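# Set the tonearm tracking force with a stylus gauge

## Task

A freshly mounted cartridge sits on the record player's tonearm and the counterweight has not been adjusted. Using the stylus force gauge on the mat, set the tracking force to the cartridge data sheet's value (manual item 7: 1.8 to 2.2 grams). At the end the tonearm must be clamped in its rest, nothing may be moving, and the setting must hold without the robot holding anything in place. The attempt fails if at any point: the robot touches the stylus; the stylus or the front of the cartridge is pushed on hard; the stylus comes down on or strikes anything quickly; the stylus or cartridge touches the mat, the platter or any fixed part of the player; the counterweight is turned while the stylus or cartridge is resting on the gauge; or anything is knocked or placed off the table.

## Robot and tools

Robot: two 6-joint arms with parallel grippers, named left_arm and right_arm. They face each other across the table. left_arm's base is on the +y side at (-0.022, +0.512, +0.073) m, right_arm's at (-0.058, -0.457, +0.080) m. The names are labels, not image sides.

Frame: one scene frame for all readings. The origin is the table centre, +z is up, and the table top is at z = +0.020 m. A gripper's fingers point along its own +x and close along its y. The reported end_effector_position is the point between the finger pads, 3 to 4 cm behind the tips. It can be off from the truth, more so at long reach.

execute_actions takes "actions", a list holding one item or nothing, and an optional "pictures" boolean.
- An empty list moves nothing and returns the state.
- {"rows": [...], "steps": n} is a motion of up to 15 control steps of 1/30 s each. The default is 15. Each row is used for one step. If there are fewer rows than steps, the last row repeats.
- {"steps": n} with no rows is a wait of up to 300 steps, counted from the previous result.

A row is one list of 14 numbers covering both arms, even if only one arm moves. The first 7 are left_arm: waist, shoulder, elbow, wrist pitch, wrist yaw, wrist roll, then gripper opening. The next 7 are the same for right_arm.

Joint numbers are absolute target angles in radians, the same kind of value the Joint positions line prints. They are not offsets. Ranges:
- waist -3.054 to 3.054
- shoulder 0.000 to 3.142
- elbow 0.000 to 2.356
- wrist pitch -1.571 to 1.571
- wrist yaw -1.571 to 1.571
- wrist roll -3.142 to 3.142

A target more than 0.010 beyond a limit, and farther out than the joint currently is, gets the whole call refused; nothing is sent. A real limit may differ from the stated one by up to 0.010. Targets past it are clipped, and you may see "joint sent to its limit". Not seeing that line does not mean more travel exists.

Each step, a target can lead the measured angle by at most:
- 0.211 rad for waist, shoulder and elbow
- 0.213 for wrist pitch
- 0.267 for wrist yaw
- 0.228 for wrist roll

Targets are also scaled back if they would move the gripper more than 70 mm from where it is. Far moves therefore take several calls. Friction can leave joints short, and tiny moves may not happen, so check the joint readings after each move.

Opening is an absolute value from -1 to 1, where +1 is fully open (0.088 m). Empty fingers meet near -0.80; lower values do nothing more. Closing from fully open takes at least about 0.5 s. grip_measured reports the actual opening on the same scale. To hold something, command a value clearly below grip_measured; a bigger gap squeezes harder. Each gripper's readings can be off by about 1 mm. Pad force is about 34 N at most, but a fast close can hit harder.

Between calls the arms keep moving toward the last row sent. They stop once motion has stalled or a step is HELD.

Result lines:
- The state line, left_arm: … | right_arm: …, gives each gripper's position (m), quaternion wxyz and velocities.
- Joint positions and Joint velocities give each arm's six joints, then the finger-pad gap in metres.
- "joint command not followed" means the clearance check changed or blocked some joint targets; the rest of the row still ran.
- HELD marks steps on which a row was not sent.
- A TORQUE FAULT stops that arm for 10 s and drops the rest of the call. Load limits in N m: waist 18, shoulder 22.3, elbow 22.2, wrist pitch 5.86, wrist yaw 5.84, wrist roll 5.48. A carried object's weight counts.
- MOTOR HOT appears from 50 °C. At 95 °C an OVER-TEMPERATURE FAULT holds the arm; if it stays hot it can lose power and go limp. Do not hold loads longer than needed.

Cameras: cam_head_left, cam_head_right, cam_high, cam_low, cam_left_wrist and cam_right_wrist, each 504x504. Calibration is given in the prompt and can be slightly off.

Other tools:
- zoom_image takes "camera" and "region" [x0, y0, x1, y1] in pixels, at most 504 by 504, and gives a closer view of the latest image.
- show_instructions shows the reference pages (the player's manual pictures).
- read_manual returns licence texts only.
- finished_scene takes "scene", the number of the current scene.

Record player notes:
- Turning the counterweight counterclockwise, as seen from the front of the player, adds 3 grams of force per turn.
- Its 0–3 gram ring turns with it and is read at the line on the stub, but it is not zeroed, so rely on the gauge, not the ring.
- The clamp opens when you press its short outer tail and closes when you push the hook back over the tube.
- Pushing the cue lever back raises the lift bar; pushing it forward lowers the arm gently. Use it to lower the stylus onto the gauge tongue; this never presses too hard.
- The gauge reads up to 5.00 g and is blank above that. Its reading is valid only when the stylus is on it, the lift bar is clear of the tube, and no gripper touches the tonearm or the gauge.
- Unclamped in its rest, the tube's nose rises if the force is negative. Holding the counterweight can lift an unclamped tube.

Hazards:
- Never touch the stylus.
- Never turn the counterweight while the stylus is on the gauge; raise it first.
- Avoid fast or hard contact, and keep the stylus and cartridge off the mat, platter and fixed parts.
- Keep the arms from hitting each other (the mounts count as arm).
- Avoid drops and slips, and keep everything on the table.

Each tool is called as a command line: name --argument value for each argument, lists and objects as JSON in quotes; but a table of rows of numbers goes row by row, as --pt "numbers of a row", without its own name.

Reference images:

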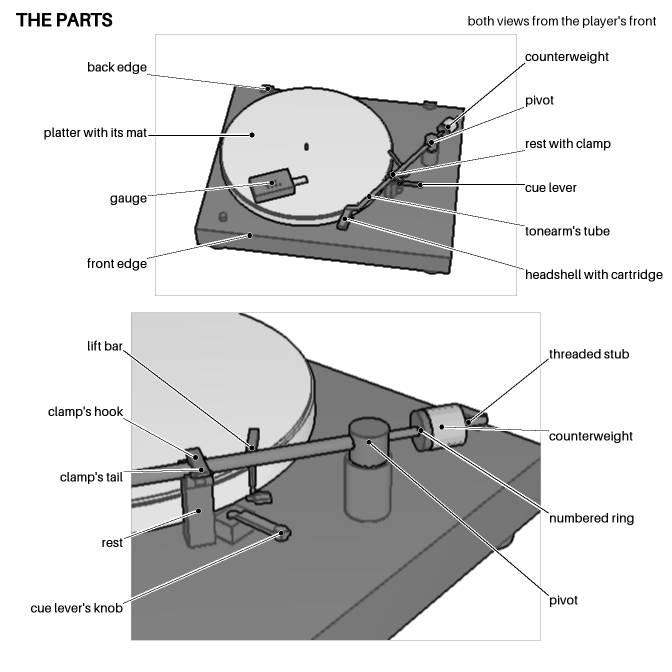

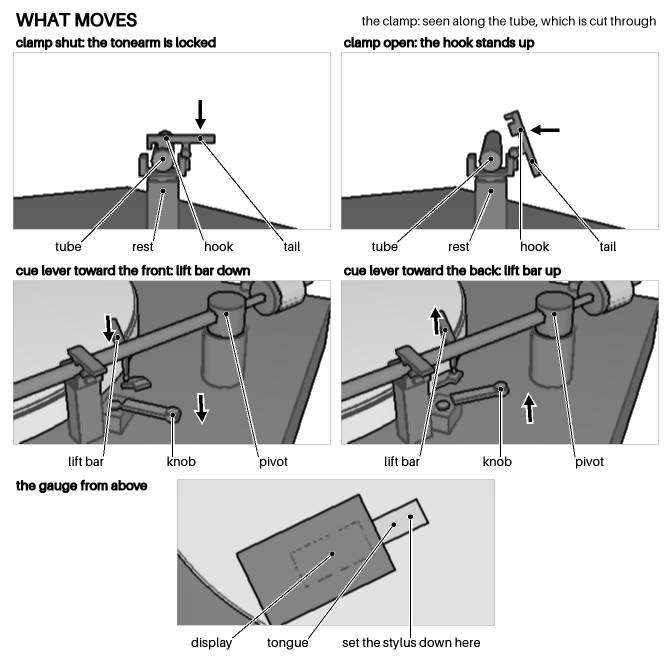

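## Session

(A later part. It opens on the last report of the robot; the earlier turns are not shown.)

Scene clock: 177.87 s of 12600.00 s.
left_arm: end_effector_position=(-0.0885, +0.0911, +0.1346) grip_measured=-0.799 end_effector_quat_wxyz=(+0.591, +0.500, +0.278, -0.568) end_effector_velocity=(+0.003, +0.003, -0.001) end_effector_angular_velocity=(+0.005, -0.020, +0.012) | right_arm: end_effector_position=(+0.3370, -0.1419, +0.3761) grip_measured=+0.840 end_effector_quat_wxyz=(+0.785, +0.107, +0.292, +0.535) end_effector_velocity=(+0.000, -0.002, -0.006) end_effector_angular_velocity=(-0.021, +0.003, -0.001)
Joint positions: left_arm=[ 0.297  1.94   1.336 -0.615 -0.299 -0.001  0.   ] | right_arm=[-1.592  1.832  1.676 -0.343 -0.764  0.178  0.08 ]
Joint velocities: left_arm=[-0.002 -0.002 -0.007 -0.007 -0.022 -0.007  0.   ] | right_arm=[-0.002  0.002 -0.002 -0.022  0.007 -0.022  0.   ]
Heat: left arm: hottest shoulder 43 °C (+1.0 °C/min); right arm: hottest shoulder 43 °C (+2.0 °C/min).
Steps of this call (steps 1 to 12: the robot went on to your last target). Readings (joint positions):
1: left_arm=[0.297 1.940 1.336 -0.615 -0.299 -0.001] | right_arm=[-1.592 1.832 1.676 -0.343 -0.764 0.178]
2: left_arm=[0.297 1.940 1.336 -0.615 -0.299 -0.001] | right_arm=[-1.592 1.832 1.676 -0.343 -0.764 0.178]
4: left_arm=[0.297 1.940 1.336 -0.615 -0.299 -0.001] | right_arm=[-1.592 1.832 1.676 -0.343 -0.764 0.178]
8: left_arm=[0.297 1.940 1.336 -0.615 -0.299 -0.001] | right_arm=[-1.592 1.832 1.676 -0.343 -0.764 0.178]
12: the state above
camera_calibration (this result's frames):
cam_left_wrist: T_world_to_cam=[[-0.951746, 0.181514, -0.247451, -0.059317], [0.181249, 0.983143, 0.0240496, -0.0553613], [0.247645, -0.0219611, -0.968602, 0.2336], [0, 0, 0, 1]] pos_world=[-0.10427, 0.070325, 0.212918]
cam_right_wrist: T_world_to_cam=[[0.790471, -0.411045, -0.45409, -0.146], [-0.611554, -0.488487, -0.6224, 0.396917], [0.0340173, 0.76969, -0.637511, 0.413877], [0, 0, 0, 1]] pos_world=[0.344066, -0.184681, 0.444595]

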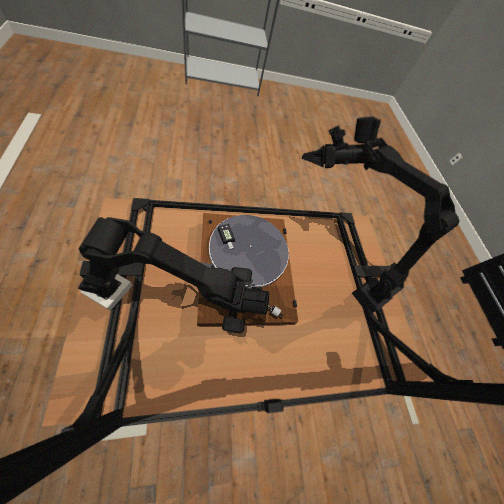

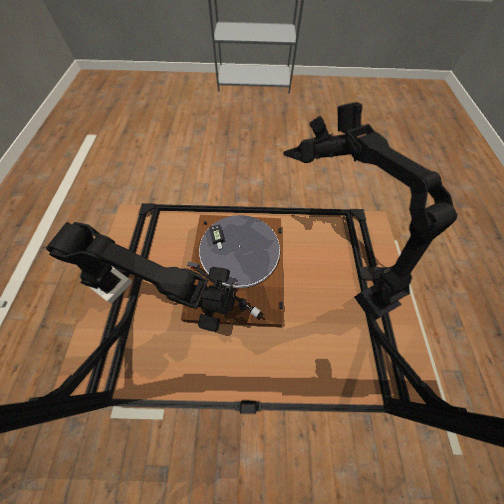

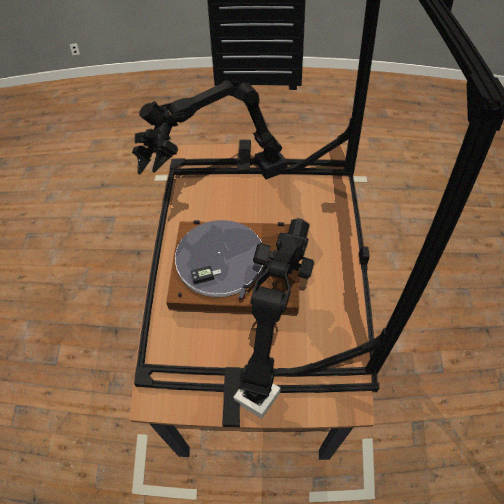

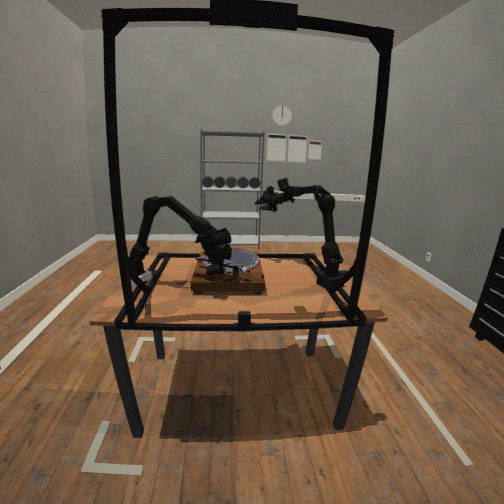

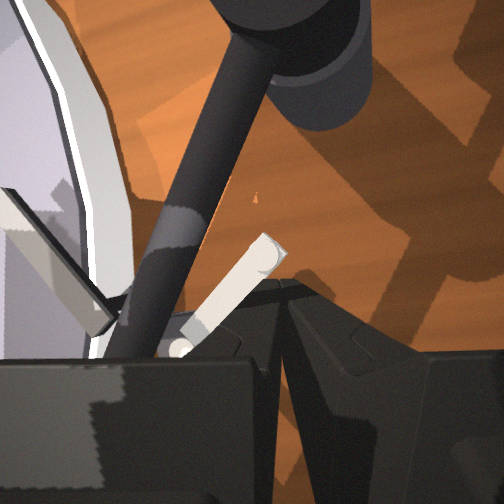

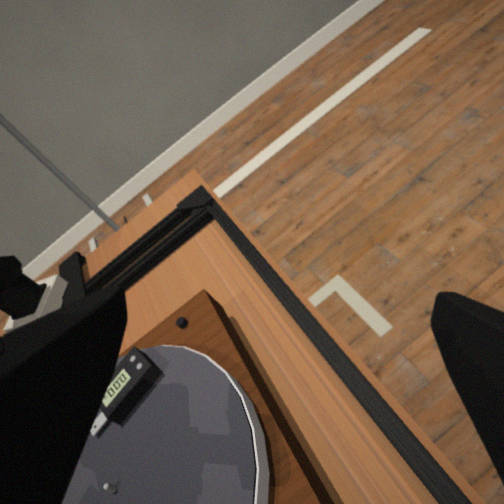

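execute_actions --actions '[{"rows":[[0.303,1.968,1.365,-0.621,-0.3,0,-0.9,-1.592,1.831,1.677,-0.343,-0.764,0.178,0.84]],"steps":15}]' --pictures false

execute_actions --actions '[{"steps":8}]'

Scene clock: 181.23 s of 12600.00 s.
left_arm: end_effector_position=(-0.0885, +0.0900, +0.1344) grip_measured=-0.799 end_effector_quat_wxyz=(+0.590, +0.503, +0.279, -0.566) end_effector_velocity=(-0.002, +0.002, +0.000) end_effector_angular_velocity=(+0.007, -0.011, -0.011) | right_arm: end_effector_position=(+0.3370, -0.1419, +0.3761) grip_measured=+0.840 end_effector_quat_wxyz=(+0.785, +0.107, +0.292, +0.535) end_effector_velocity=(-0.002, -0.002, -0.003) end_effector_angular_velocity=(-0.005, +0.028, +0.001)
Joint positions: left_arm=[ 0.297  1.949  1.35  -0.629 -0.3   -0.001  0.   ] | right_arm=[-1.592  1.832  1.676 -0.343 -0.764  0.178  0.08 ]
Joint velocities: left_arm=[-0.007 -0.002 -0.002 -0.007 -0.007  0.007  0.   ] | right_arm=[-0.002 -0.002 -0.002 -0.022 -0.007  0.007  0.   ]
Heat: left arm: hottest shoulder 43 °C (+1.0 °C/min); right arm: hottest shoulder 43 °C (+2.0 °C/min).
Steps of this call (steps 1 to 15: the robot went on to your last target; steps 16 to 86: nothing new was sent; steps 87 to 101: all 15 steps of this action). Readings (joint positions):
87: left_arm=[0.297 1.943 1.340 -0.618 -0.299 -0.001] | right_arm=[-1.592 1.832 1.676 -0.343 -0.764 0.178]
88: left_arm=[0.297 1.945 1.344 -0.622 -0.300 -0.001] | right_arm=[-1.592 1.832 1.676 -0.343 -0.764 0.178]
90: left_arm=[0.297 1.948 1.348 -0.627 -0.300 -0.001] | right_arm=[-1.592 1.832 1.676 -0.343 -0.764 0.178]
94: left_arm=[0.297 1.949 1.350 -0.629 -0.300 -0.001] | right_arm=[-1.592 1.832 1.676 -0.343 -0.764 0.178]
101: the state above

Scene clock: 181.50 s of 12600.00 s.
left_arm: end_effector_position=(-0.0885, +0.0900, +0.1344) grip_measured=-0.799 end_effector_quat_wxyz=(+0.590, +0.503, +0.279, -0.566) end_effector_velocity=(-0.002, -0.001, +0.000) end_effector_angular_velocity=(-0.010, +0.017, +0.015) | right_arm: end_effector_position=(+0.3370, -0.1419, +0.3761) grip_measured=+0.840 end_effector_quat_wxyz=(+0.785, +0.107, +0.292, +0.535) end_effector_velocity=(-0.000, -0.002, -0.001) end_effector_angular_velocity=(-0.008, -0.002, -0.006)
Joint positions: left_arm=[ 0.297  1.949  1.35  -0.629 -0.3   -0.001  0.   ] | right_arm=[-1.592  1.832  1.676 -0.343 -0.764  0.178  0.08 ]
Joint velocities: left_arm=[-0.002 -0.002 -0.002  0.007  0.007 -0.022  0.   ] | right_arm=[-0.002 -0.007 -0.007 -0.007  0.007 -0.007 -0.   ]
Heat: left arm: hottest shoulder 43 °C (+1.0 °C/min); right arm: hottest shoulder 43 °C (+2.0 °C/min).
Steps of this call (steps 1 to 8: the robot went on to your last target). Readings (joint positions):
1: left_arm=[0.297 1.949 1.350 -0.629 -0.300 -0.001] | right_arm=[-1.592 1.832 1.676 -0.343 -0.764 0.178]
2: left_arm=[0.297 1.949 1.350 -0.629 -0.300 -0.001] | right_arm=[-1.592 1.832 1.676 -0.343 -0.764 0.178]
4: left_arm=[0.297 1.949 1.350 -0.629 -0.300 -0.001] | right_arm=[-1.592 1.832 1.676 -0.343 -0.764 0.178]
8: the state above
camera_calibration (this result's frames):
cam_left_wrist: T_world_to_cam=[[-0.951219, 0.183016, -0.248369, -0.0591961], [0.180676, 0.983009, 0.0323856, -0.0554671], [0.250076, -0.0140685, -0.968124, 0.232827], [0, 0, 0, 1]] pos_world=[-0.104511, 0.068634, 0.212499]
cam_right_wrist: T_world_to_cam=[[0.790471, -0.411045, -0.45409, -0.146], [-0.611554, -0.488487, -0.6224, 0.396917], [0.0340173, 0.76969, -0.637511, 0.413877], [0, 0, 0, 1]] pos_world=[0.344066, -0.184681, 0.444595]

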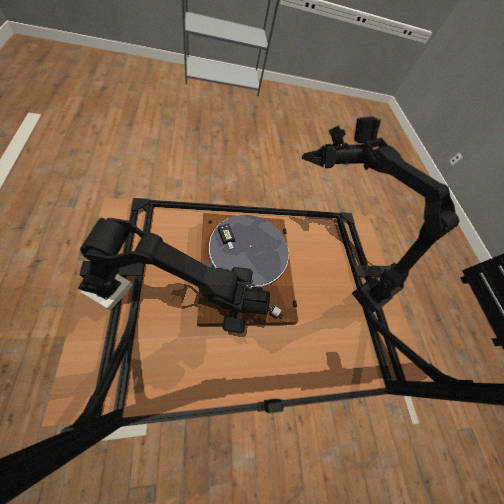

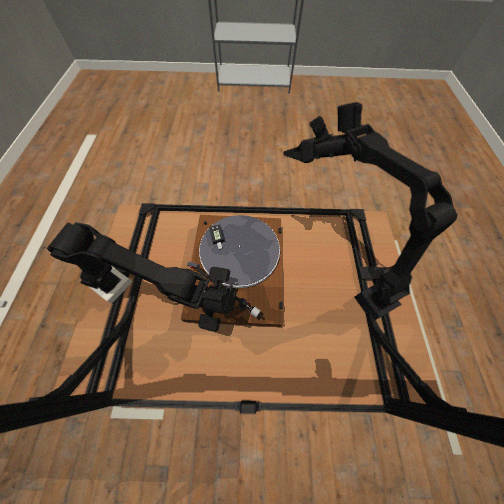

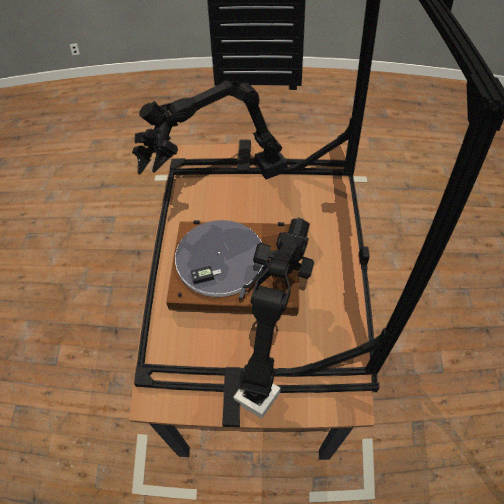

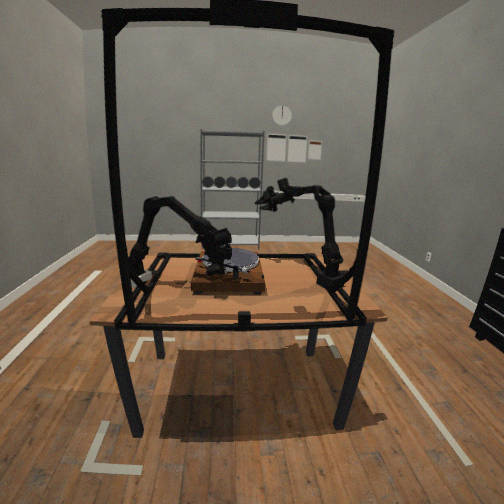

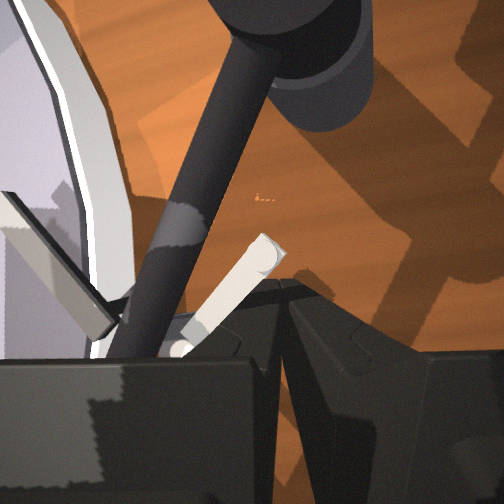

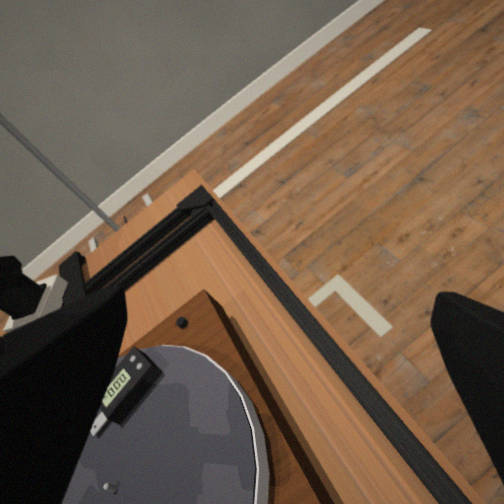

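execute_actions --actions '[{"rows":[[0.285,1.91,1.30,-0.606,-0.3,0,-0.9,-1.592,1.831,1.677,-0.343,-0.764,0.178,0.84],[0.285,1.91,1.30,-0.606,-0.3,0,-0.9,-1.592,1.831,1.677,-0.343,-0.764,0.178,0.84],[0.285,1.91,1.30,-0.606,-0.3,0,-0.9,-1.592,1.831,1.677,-0.343,-0.764,0.178,0.84],[0.27,1.89,1.28,-0.606,-0.3,0,-0.9,-1.592,1.831,1.677,-0.343,-0.764,0.178,0.84],[0.27,1.89,1.28,-0.606,-0.3,0,-0.9,-1.592,1.831,1.677,-0.343,-0.764,0.178,0.84],[0.27,1.89,1.28,-0.606,-0.3,0,-0.9,-1.592,1.831,1.677,-0.343,-0.764,0.178,0.84],[0.27,1.87,1.34,-0.69,-0.3,0,-0.9,-1.592,1.831,1.677,-0.343,-0.764,0.178,0.84],[0.27,1.87,1.34,-0.69,-0.3,0,-0.9,-1.592,1.831,1.677,-0.343,-0.764,0.178,0.84],[0.27,1.87,1.34,-0.69,-0.3,0,-0.9,-1.592,1.831,1.677,-0.343,-0.764,0.178,0.84],[0.27,1.84,1.45,-0.83,-0.3,0,-0.9,-1.592,1.831,1.677,-0.343,-0.764,0.178,0.84],[0.27,1.84,1.45,-0.83,-0.3,0,-0.9,-1.592,1.831,1.677,-0.343,-0.764,0.178,0.84],[0.27,1.84,1.45,-0.83,-0.3,0,-0.9,-1.592,1.831,1.677,-0.343,-0.764,0.178,0.84],[0.27,1.82,1.6,-1.0,-0.3,0,-0.9,-1.592,1.831,1.677,-0.343,-0.764,0.178,0.84]],"steps":15}]' --pictures false

execute_actions --actions '[{"rows":[[0.27,1.82,1.6,-1.0,-0.3,0,-0.9,-1.592,1.831,1.677,-0.343,-0.764,0.178,0.84],[0.27,1.82,1.6,-1.0,-0.3,0,-0.9,-1.592,1.831,1.677,-0.343,-0.764,0.178,0.84],[0.27,1.82,1.7,-1.1,-0.3,0,-0.9,-1.592,1.831,1.677,-0.343,-0.764,0.178,0.84],[0.35,1.82,1.8,-1.2,-0.2,0,0,-1.592,1.831,1.677,-0.343,-0.764,0.178,0.84],[0.45,1.82,1.9,-1.3,-0.1,0,0.5,-1.592,1.831,1.677,-0.343,-0.764,0.178,0.84],[0.68,1.82,1.98,-1.38,0,0,0.9,-1.592,1.831,1.677,-0.343,-0.764,0.178,0.84]],"steps":15}]' --pictures false

execute_actions --actions '[{"steps":20}]'

zoom_image --camera "cam_low" --region '[190, 230, 260, 290]'

Scene clock: 193.43 s of 12600.00 s.
left_arm: end_effector_position=(-0.0951, +0.1049, +0.2045) grip_measured=-0.799 end_effector_quat_wxyz=(+0.578, +0.516, +0.278, -0.569) end_effector_velocity=(-0.014, -0.061, +0.414) end_effector_angular_velocity=(-0.572, +0.148, +0.016) | right_arm: end_effector_position=(+0.3370, -0.1419, +0.3761) grip_measured=+0.840 end_effector_quat_wxyz=(+0.785, +0.107, +0.293, +0.535) end_effector_velocity=(-0.001, -0.001, -0.001) end_effector_angular_velocity=(-0.002, +0.002, +0.007)
Joint positions: left_arm=[ 0.272  1.854  1.515 -0.913 -0.3   -0.001  0.   ] | right_arm=[-1.592  1.832  1.676 -0.343 -0.764  0.178  0.08 ]
Joint velocities: left_arm=[ 0.002 -0.354  1.033 -0.799 -0.022 -0.007  0.   ] | right_arm=[-0.002 -0.002 -0.002 -0.007 -0.007 -0.007 -0.   ]
Heat: left arm: hottest shoulder 43 °C (+1.0 °C/min); right arm: hottest shoulder 43 °C (+1.0 °C/min).
Steps of this call (steps 1 to 15: the robot went on to your last target; steps 16 to 90: nothing new was sent; then 8.43 s passed at rest; steps 91 to 105: all 15 steps of this action). Readings (joint positions):
91: left_arm=[0.297 1.945 1.345 -0.624 -0.300 -0.001] | right_arm=[-1.592 1.832 1.676 -0.343 -0.764 0.178]
92: left_arm=[0.295 1.940 1.336 -0.615 -0.300 -0.001] | right_arm=[-1.592 1.832 1.676 -0.343 -0.764 0.178]
94: left_arm=[0.291 1.928 1.320 -0.610 -0.300 -0.001] | right_arm=[-1.592 1.832 1.676 -0.343 -0.764 0.178]
98: left_arm=[0.275 1.904 1.308 -0.651 -0.300 -0.001] | right_arm=[-1.592 1.832 1.676 -0.343 -0.764 0.178]
105: the state above

Scene clock: 193.93 s of 12600.00 s.
left_arm: end_effector_position=(+0.0313, +0.1227, +0.3214) grip_measured=+0.513 end_effector_quat_wxyz=(+0.619, +0.382, +0.430, -0.534) end_effector_velocity=(-0.006, +0.021, +0.004) end_effector_angular_velocity=(+0.059, +0.170, +0.006) | right_arm: end_effector_position=(+0.3370, -0.1419, +0.3761) grip_measured=+0.840 end_effector_quat_wxyz=(+0.785, +0.107, +0.292, +0.535) end_effector_velocity=(-0.000, -0.001, -0.003) end_effector_angular_velocity=(-0.004, +0.006, +0.007)
Joint positions: left_arm=[ 0.688  1.821  1.963 -1.368 -0.015 -0.001  0.064] | right_arm=[-1.592  1.832  1.676 -0.343 -0.764  0.178  0.08 ]
Joint velocities: left_arm=[ 0.056 -0.002  0.042 -0.125  0.168 -0.007  0.175] | right_arm=[-0.002  0.002 -0.002 -0.007 -0.007 -0.007 -0.   ]
Heat: left arm: hottest shoulder 43 °C (+1.0 °C/min); right arm: hottest shoulder 43 °C (+1.0 °C/min).
Steps of this call (steps 1 to 15: all 15 steps of this action). Readings (joint positions):
1: left_arm=[0.272 1.842 1.544 -0.935 -0.300 -0.001] | right_arm=[-1.592 1.832 1.676 -0.343 -0.764 0.178]
2: left_arm=[0.272 1.830 1.564 -0.953 -0.300 -0.001] | right_arm=[-1.592 1.832 1.676 -0.343 -0.764 0.178]
4: left_arm=[0.278 1.822 1.645 -1.058 -0.273 -0.001] | right_arm=[-1.592 1.832 1.676 -0.343 -0.764 0.178]
8: left_arm=[0.438 1.829 1.844 -1.261 -0.090 -0.001] | right_arm=[-1.592 1.832 1.676 -0.343 -0.764 0.178]
15: the state above

Scene clock: 194.60 s of 12600.00 s.
left_arm: end_effector_position=(+0.0261, +0.1237, +0.3223) grip_measured=+0.900 end_effector_quat_wxyz=(+0.613, +0.382, +0.432, -0.540) end_effector_velocity=(-0.002, +0.002, -0.002) end_effector_angular_velocity=(+0.011, +0.011, +0.002) | right_arm: end_effector_position=(+0.3370, -0.1419, +0.3761) grip_measured=+0.840 end_effector_quat_wxyz=(+0.785, +0.107, +0.292, +0.535) end_effector_velocity=(-0.005, +0.002, +0.000) end_effector_angular_velocity=(+0.008, +0.018, +0.019)
Joint positions: left_arm=[ 0.68   1.82   1.968 -1.379 -0.002 -0.001  0.083] | right_arm=[-1.592  1.832  1.676 -0.343 -0.764  0.178  0.08 ]
Joint velocities: left_arm=[-0.002 -0.002 -0.007 -0.007  0.007 -0.007  0.   ] | right_arm=[ 0.002 -0.002 -0.002 -0.007 -0.022  0.007  0.   ]
Heat: left arm: hottest shoulder 43 °C (+1.0 °C/min); right arm: hottest shoulder 43 °C (+1.0 °C/min).
Steps of this call (steps 1 to 20: the robot went on to your last target). Readings (joint positions):
1: left_arm=[0.688 1.821 1.964 -1.371 -0.010 -0.001] | right_arm=[-1.592 1.832 1.676 -0.343 -0.764 0.178]
2: left_arm=[0.686 1.820 1.964 -1.374 -0.007 -0.001] | right_arm=[-1.592 1.832 1.676 -0.343 -0.764 0.178]
4: left_arm=[0.681 1.820 1.965 -1.376 -0.003 -0.001] | right_arm=[-1.592 1.832 1.676 -0.343 -0.764 0.178]
8: left_arm=[0.680 1.820 1.968 -1.378 -0.002 -0.001] | right_arm=[-1.592 1.832 1.676 -0.343 -0.764 0.178]
20: the state above
camera_calibration (this result's frames):
cam_left_wrist: T_world_to_cam=[[-0.995417, -0.0911272, 0.0290072, 0.0360149], [-0.0898804, 0.995078, 0.0417223, -0.112773], [-0.0326665, 0.0389238, -0.998708, 0.397237], [0, 0, 0, 1]] pos_world=[0.0386901, 0.100038, 0.400384]
cam_right_wrist: T_world_to_cam=[[0.790471, -0.411045, -0.45409, -0.146], [-0.611554, -0.488487, -0.6224, 0.396917], [0.0340173, 0.76969, -0.637511, 0.413877], [0, 0, 0, 1]] pos_world=[0.344066, -0.184681, 0.444595]

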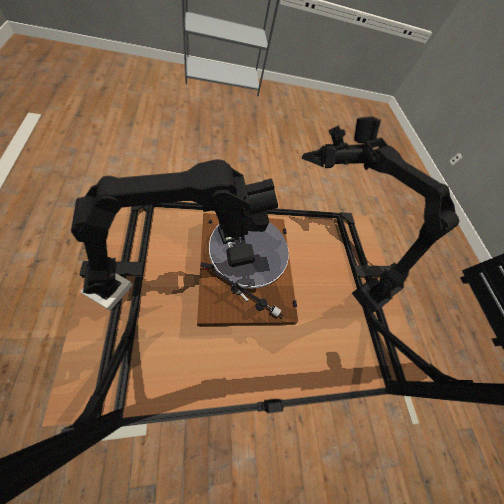

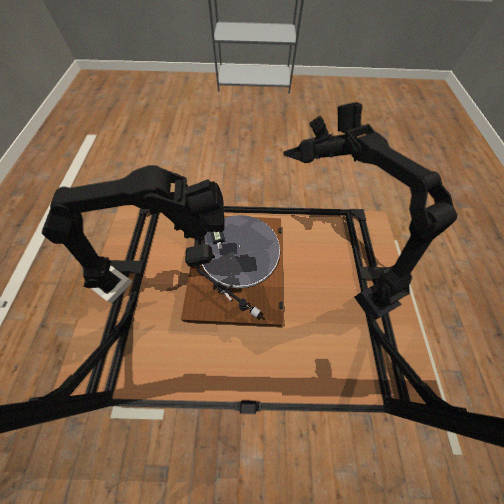

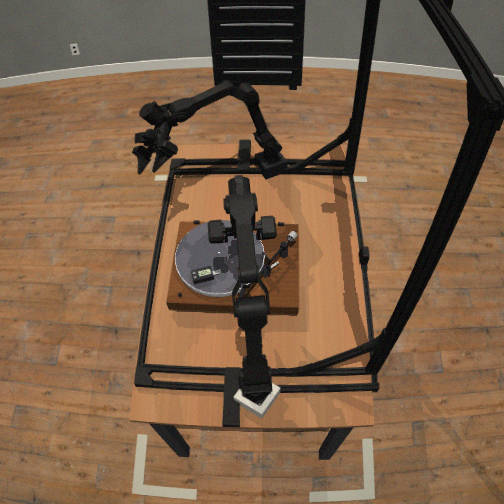

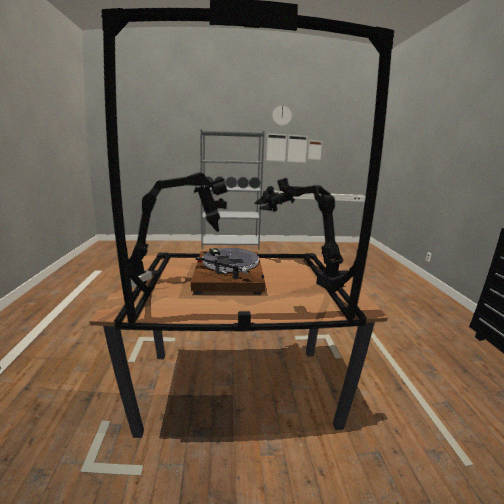

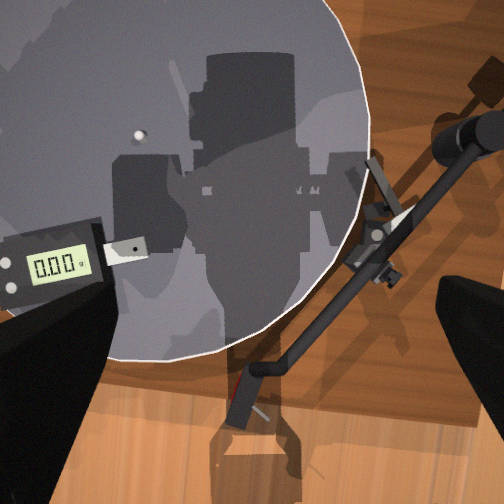

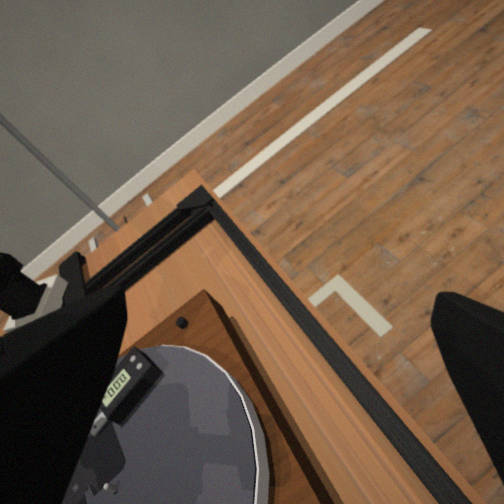

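Region (190, 230, 260, 290) of cam_low's 504x504 image, scaled by 7.200, with more detail than that image has; it fills the top 432 rows of this view, and the rest is white.

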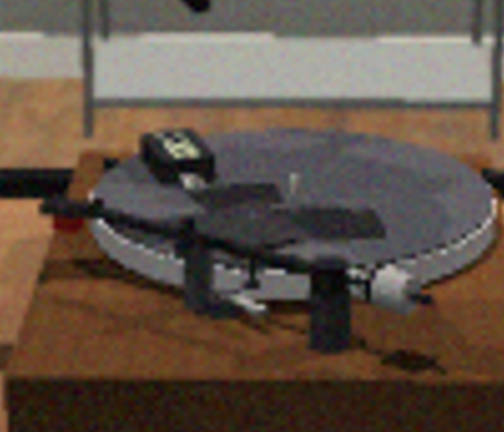

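zoom_image --camera "cam_left_wrist" --region '[320, 140, 480, 300]'

execute_actions --actions '[{"steps":30}]'

zoom_image --camera "cam_low" --region '[190, 245, 250, 285]'

Region (320, 140, 480, 300) of cam_left_wrist's 504x504 image, scaled by 3.150, with more detail than that image has.

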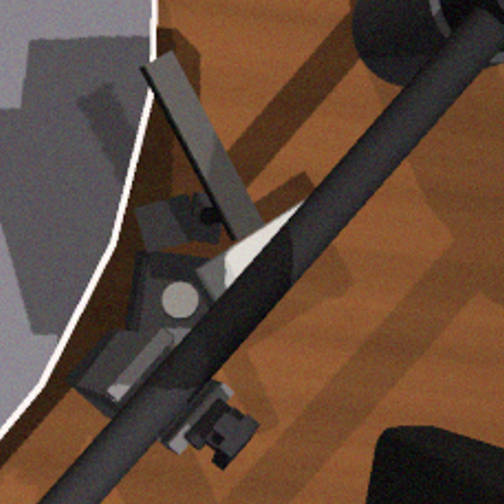

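Scene clock: 196.77 s of 12600.00 s.
left_arm: end_effector_position=(+0.0261, +0.1236, +0.3224) grip_measured=+0.900 end_effector_quat_wxyz=(+0.613, +0.382, +0.432, -0.540) end_effector_velocity=(+0.002, +0.002, -0.002) end_effector_angular_velocity=(+0.014, -0.012, +0.026) | right_arm: end_effector_position=(+0.3370, -0.1419, +0.3761) grip_measured=+0.840 end_effector_quat_wxyz=(+0.785, +0.107, +0.292, +0.535) end_effector_velocity=(-0.001, -0.001, +0.002) end_effector_angular_velocity=(+0.012, +0.015, -0.004)
Joint positions: left_arm=[ 0.68   1.82   1.968 -1.379 -0.002 -0.001  0.083] | right_arm=[-1.592  1.832  1.676 -0.343 -0.764  0.178  0.08 ]
Joint velocities: left_arm=[-0.002  0.002 -0.002 -0.007 -0.022 -0.022 -0.   ] | right_arm=[-0.002 -0.007 -0.007  0.007 -0.007  0.022 -0.   ]
Heat: left arm: hottest shoulder 43 °C (+1.0 °C/min); right arm: hottest shoulder 43 °C (+1.0 °C/min).
Steps of this call (steps 1 to 15: the robot went on to your last target; steps 16 to 65: nothing new was sent). Readings (joint positions):
1: left_arm=[0.680 1.820 1.968 -1.379 -0.002 -0.001] | right_arm=[-1.592 1.832 1.676 -0.343 -0.764 0.178]
2: left_arm=[0.680 1.820 1.968 -1.379 -0.002 -0.001] | right_arm=[-1.592 1.832 1.676 -0.343 -0.764 0.178]
4: left_arm=[0.680 1.820 1.968 -1.379 -0.002 -0.001] | right_arm=[-1.592 1.832 1.676 -0.343 -0.764 0.178]
8: left_arm=[0.680 1.820 1.968 -1.379 -0.002 -0.001] | right_arm=[-1.592 1.832 1.676 -0.343 -0.764 0.178]
65: the state above
All arms were judged still, so your last target was given up. Only a new action makes them travel on or press farther. Fingers that are still opening or closing keep moving.
camera_calibration (this result's frames):
cam_left_wrist: T_world_to_cam=[[-0.995454, -0.0907588, 0.0288677, 0.0360133], [-0.0895298, 0.995126, 0.0413464, -0.11263], [-0.0324795, 0.0385739, -0.998728, 0.3974], [0, 0, 0, 1]] pos_world=[0.0386733, 0.10002, 0.400512]
cam_right_wrist: T_world_to_cam=[[0.790471, -0.411045, -0.45409, -0.146], [-0.611554, -0.488487, -0.6224, 0.396917], [0.0340173, 0.76969, -0.637511, 0.413877], [0, 0, 0, 1]] pos_world=[0.344066, -0.184681, 0.444595]

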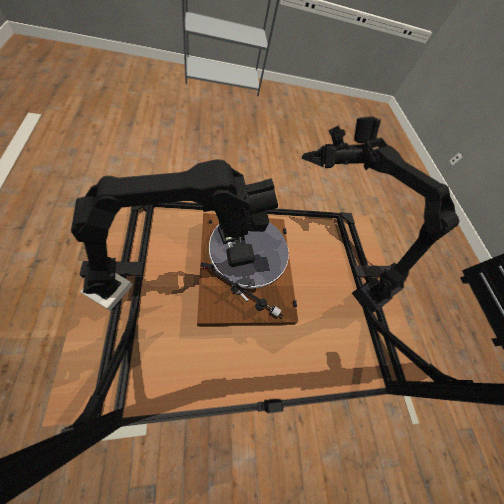

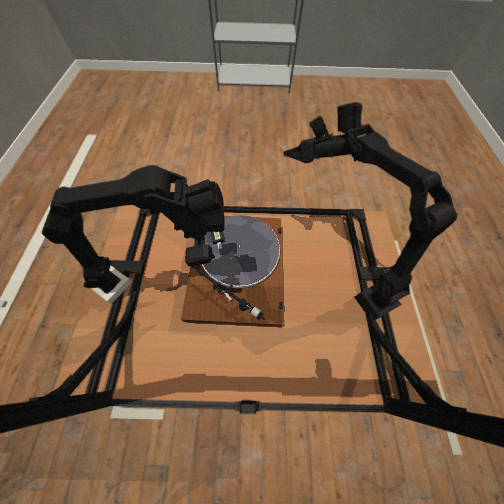

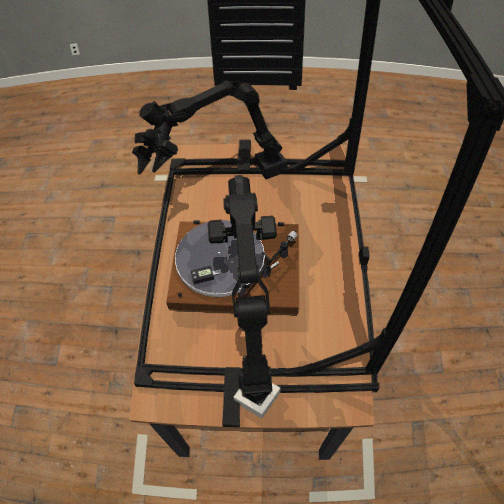

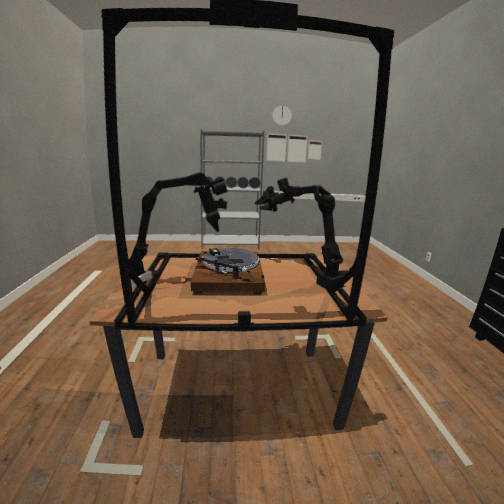

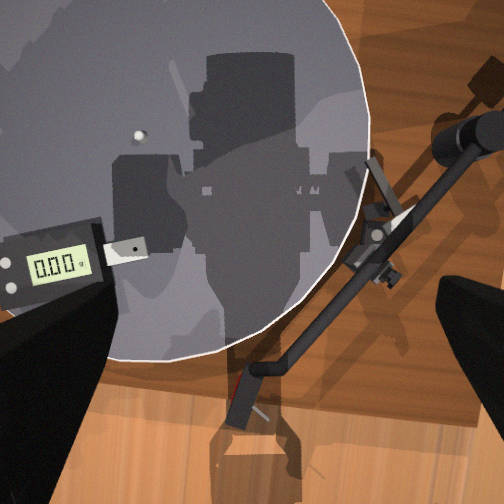

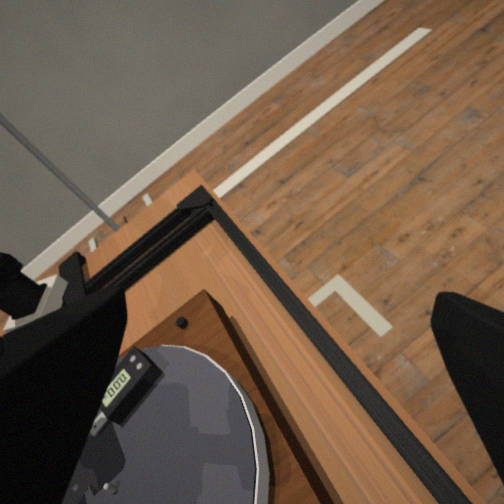

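Region (190, 245, 250, 285) of cam_low's 504x504 image, scaled by 8.400, with more detail than that image has.

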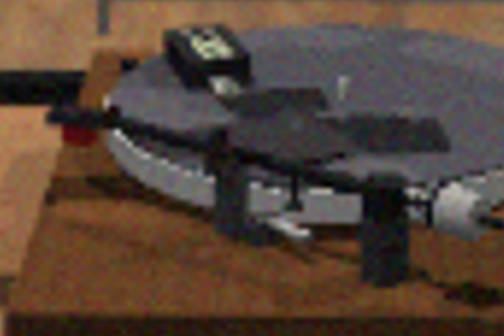

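execute_actions --actions '[{"rows":[[0.566,1.934,1.70,-1.336,0,0.632,-0.2,-1.592,1.831,1.677,-0.343,-0.764,0.178,0.84]],"steps":15}]' --pictures false

execute_actions --actions '[{"steps":15}]'

Scene clock: 213.47 s of 12600.00 s.
left_arm: end_effector_position=(-0.0194, +0.1453, +0.2048) grip_measured=-0.195 end_effector_quat_wxyz=(+0.327, +0.627, +0.330, -0.625) end_effector_velocity=(+0.000, +0.004, +0.017) end_effector_angular_velocity=(-0.041, -0.007, -0.171) | right_arm: end_effector_position=(+0.3370, -0.1419, +0.3761) grip_measured=+0.840 end_effector_quat_wxyz=(+0.785, +0.107, +0.292, +0.535) end_effector_velocity=(-0.004, -0.001, -0.002) end_effector_angular_velocity=(-0.002, +0.018, +0.019)
Joint positions: left_arm=[ 0.565  1.941  1.702 -1.337 -0.     0.612  0.029] | right_arm=[-1.592  1.832  1.676 -0.343 -0.764  0.178  0.08 ]
Joint velocities: left_arm=[-0.002 -0.051 -0.002 -0.007 -0.007  0.168 -0.002] | right_arm=[-0.002 -0.002 -0.002 -0.022 -0.022 -0.007  0.   ]
Heat: left arm: hottest shoulder 44 °C (+2.0 °C/min); right arm: hottest shoulder 44 °C (+2.0 °C/min).
Steps of this call (steps 1 to 90: nothing new was sent; then 13.20 s passed at rest; steps 91 to 105: all 15 steps of this action). Readings (joint positions):
91: left_arm=[0.675 1.826 1.948 -1.366 -0.004 0.034] | right_arm=[-1.592 1.832 1.676 -0.343 -0.764 0.178]
92: left_arm=[0.662 1.828 1.921 -1.361 -0.005 0.078] | right_arm=[-1.592 1.832 1.676 -0.343 -0.764 0.178]
94: left_arm=[0.627 1.847 1.854 -1.353 -0.003 0.171] | right_arm=[-1.592 1.832 1.676 -0.343 -0.764 0.178]
98: left_arm=[0.573 1.928 1.733 -1.343 0.000 0.432] | right_arm=[-1.592 1.832 1.676 -0.343 -0.764 0.178]
105: the state above

Scene clock: 213.97 s of 12600.00 s.
left_arm: end_effector_position=(-0.0194, +0.1453, +0.2050) grip_measured=-0.200 end_effector_quat_wxyz=(+0.323, +0.629, +0.325, -0.628) end_effector_velocity=(-0.002, +0.002, +0.000) end_effector_angular_velocity=(+0.007, +0.007, -0.024) | right_arm: end_effector_position=(+0.3370, -0.1419, +0.3761) grip_measured=+0.840 end_effector_quat_wxyz=(+0.785, +0.107, +0.292, +0.535) end_effector_velocity=(-0.001, -0.000, -0.001) end_effector_angular_velocity=(-0.012, -0.015, +0.004)
Joint positions: left_arm=[ 0.565  1.941  1.702 -1.337 -0.     0.627  0.029] | right_arm=[-1.592  1.832  1.676 -0.343 -0.764  0.178  0.08 ]
Joint velocities: left_arm=[-0.002 -0.002 -0.002 -0.007  0.007  0.022  0.   ] | right_arm=[ 0.002 -0.002 -0.002 -0.007  0.007 -0.022 -0.   ]
Heat: left arm: hottest shoulder 44 °C (+2.0 °C/min); right arm: hottest shoulder 44 °C (+2.0 °C/min).
Steps of this call (steps 1 to 15: the robot went on to your last target). Readings (joint positions):
1: left_arm=[0.565 1.941 1.702 -1.337 -0.000 0.617] | right_arm=[-1.592 1.832 1.676 -0.343 -0.764 0.178]
2: left_arm=[0.565 1.941 1.702 -1.337 -0.000 0.620] | right_arm=[-1.592 1.832 1.676 -0.343 -0.764 0.178]
4: left_arm=[0.565 1.941 1.702 -1.337 -0.000 0.624] | right_arm=[-1.592 1.832 1.676 -0.343 -0.764 0.178]
8: left_arm=[0.565 1.941 1.702 -1.337 -0.000 0.626] | right_arm=[-1.592 1.832 1.676 -0.343 -0.764 0.178]
15: the state above
camera_calibration (this result's frames):
cam_left_wrist: T_world_to_cam=[[-0.801047, 0.597077, 0.042682, -0.102928], [0.566632, 0.733347, 0.375672, -0.151267], [0.193005, 0.325116, -0.925769, 0.225654], [0, 0, 0, 1]] pos_world=[-0.0402893, 0.0990236, 0.270124]
cam_right_wrist: T_world_to_cam=[[0.790471, -0.411045, -0.45409, -0.146], [-0.611554, -0.488487, -0.6224, 0.396917], [0.0340173, 0.76969, -0.637511, 0.413877], [0, 0, 0, 1]] pos_world=[0.344066, -0.184681, 0.444595]

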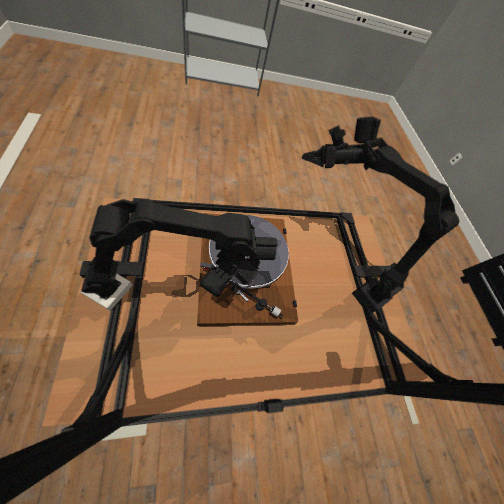

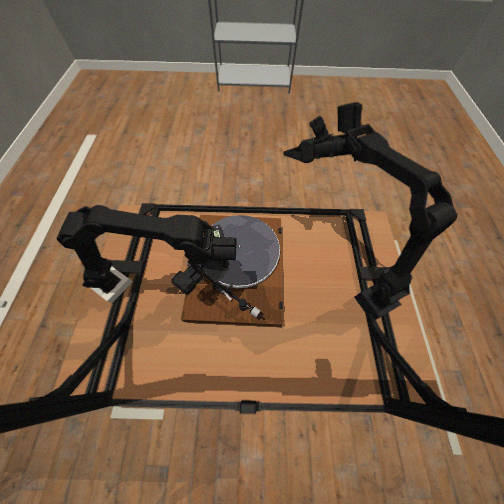

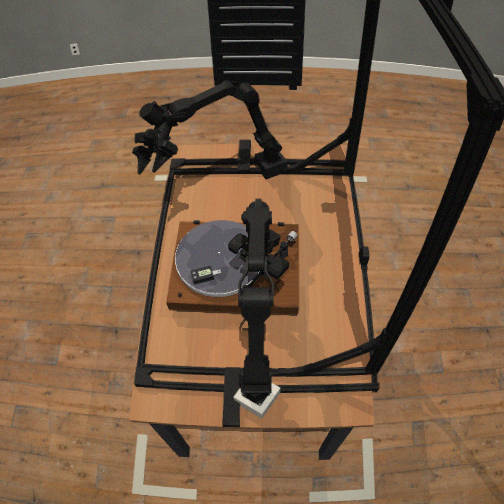

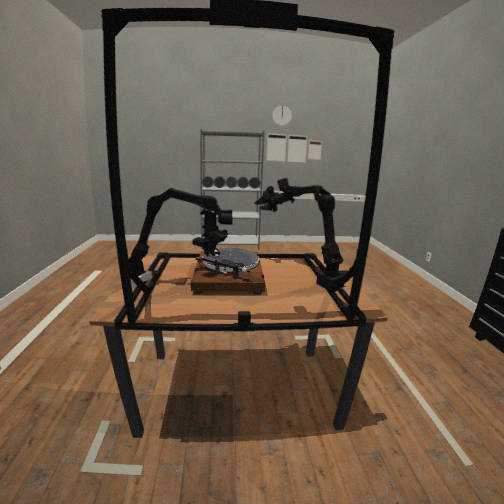

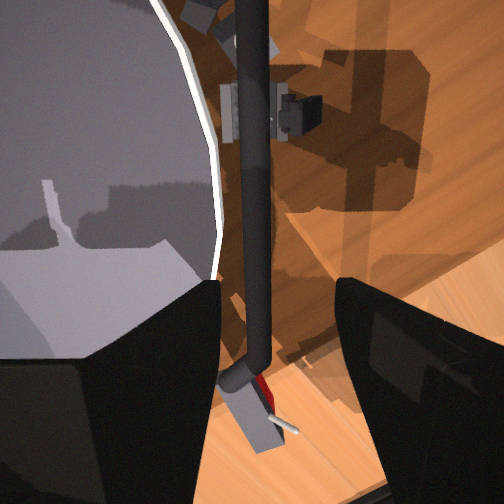

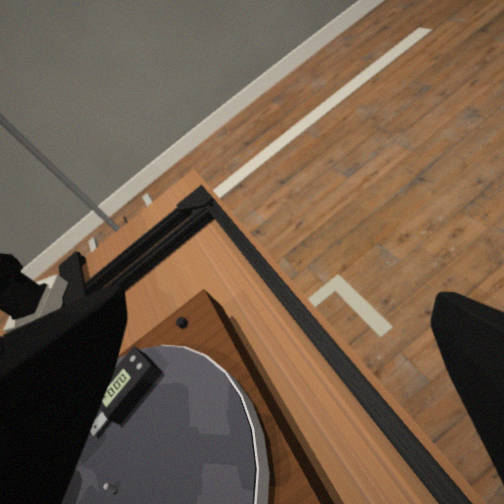

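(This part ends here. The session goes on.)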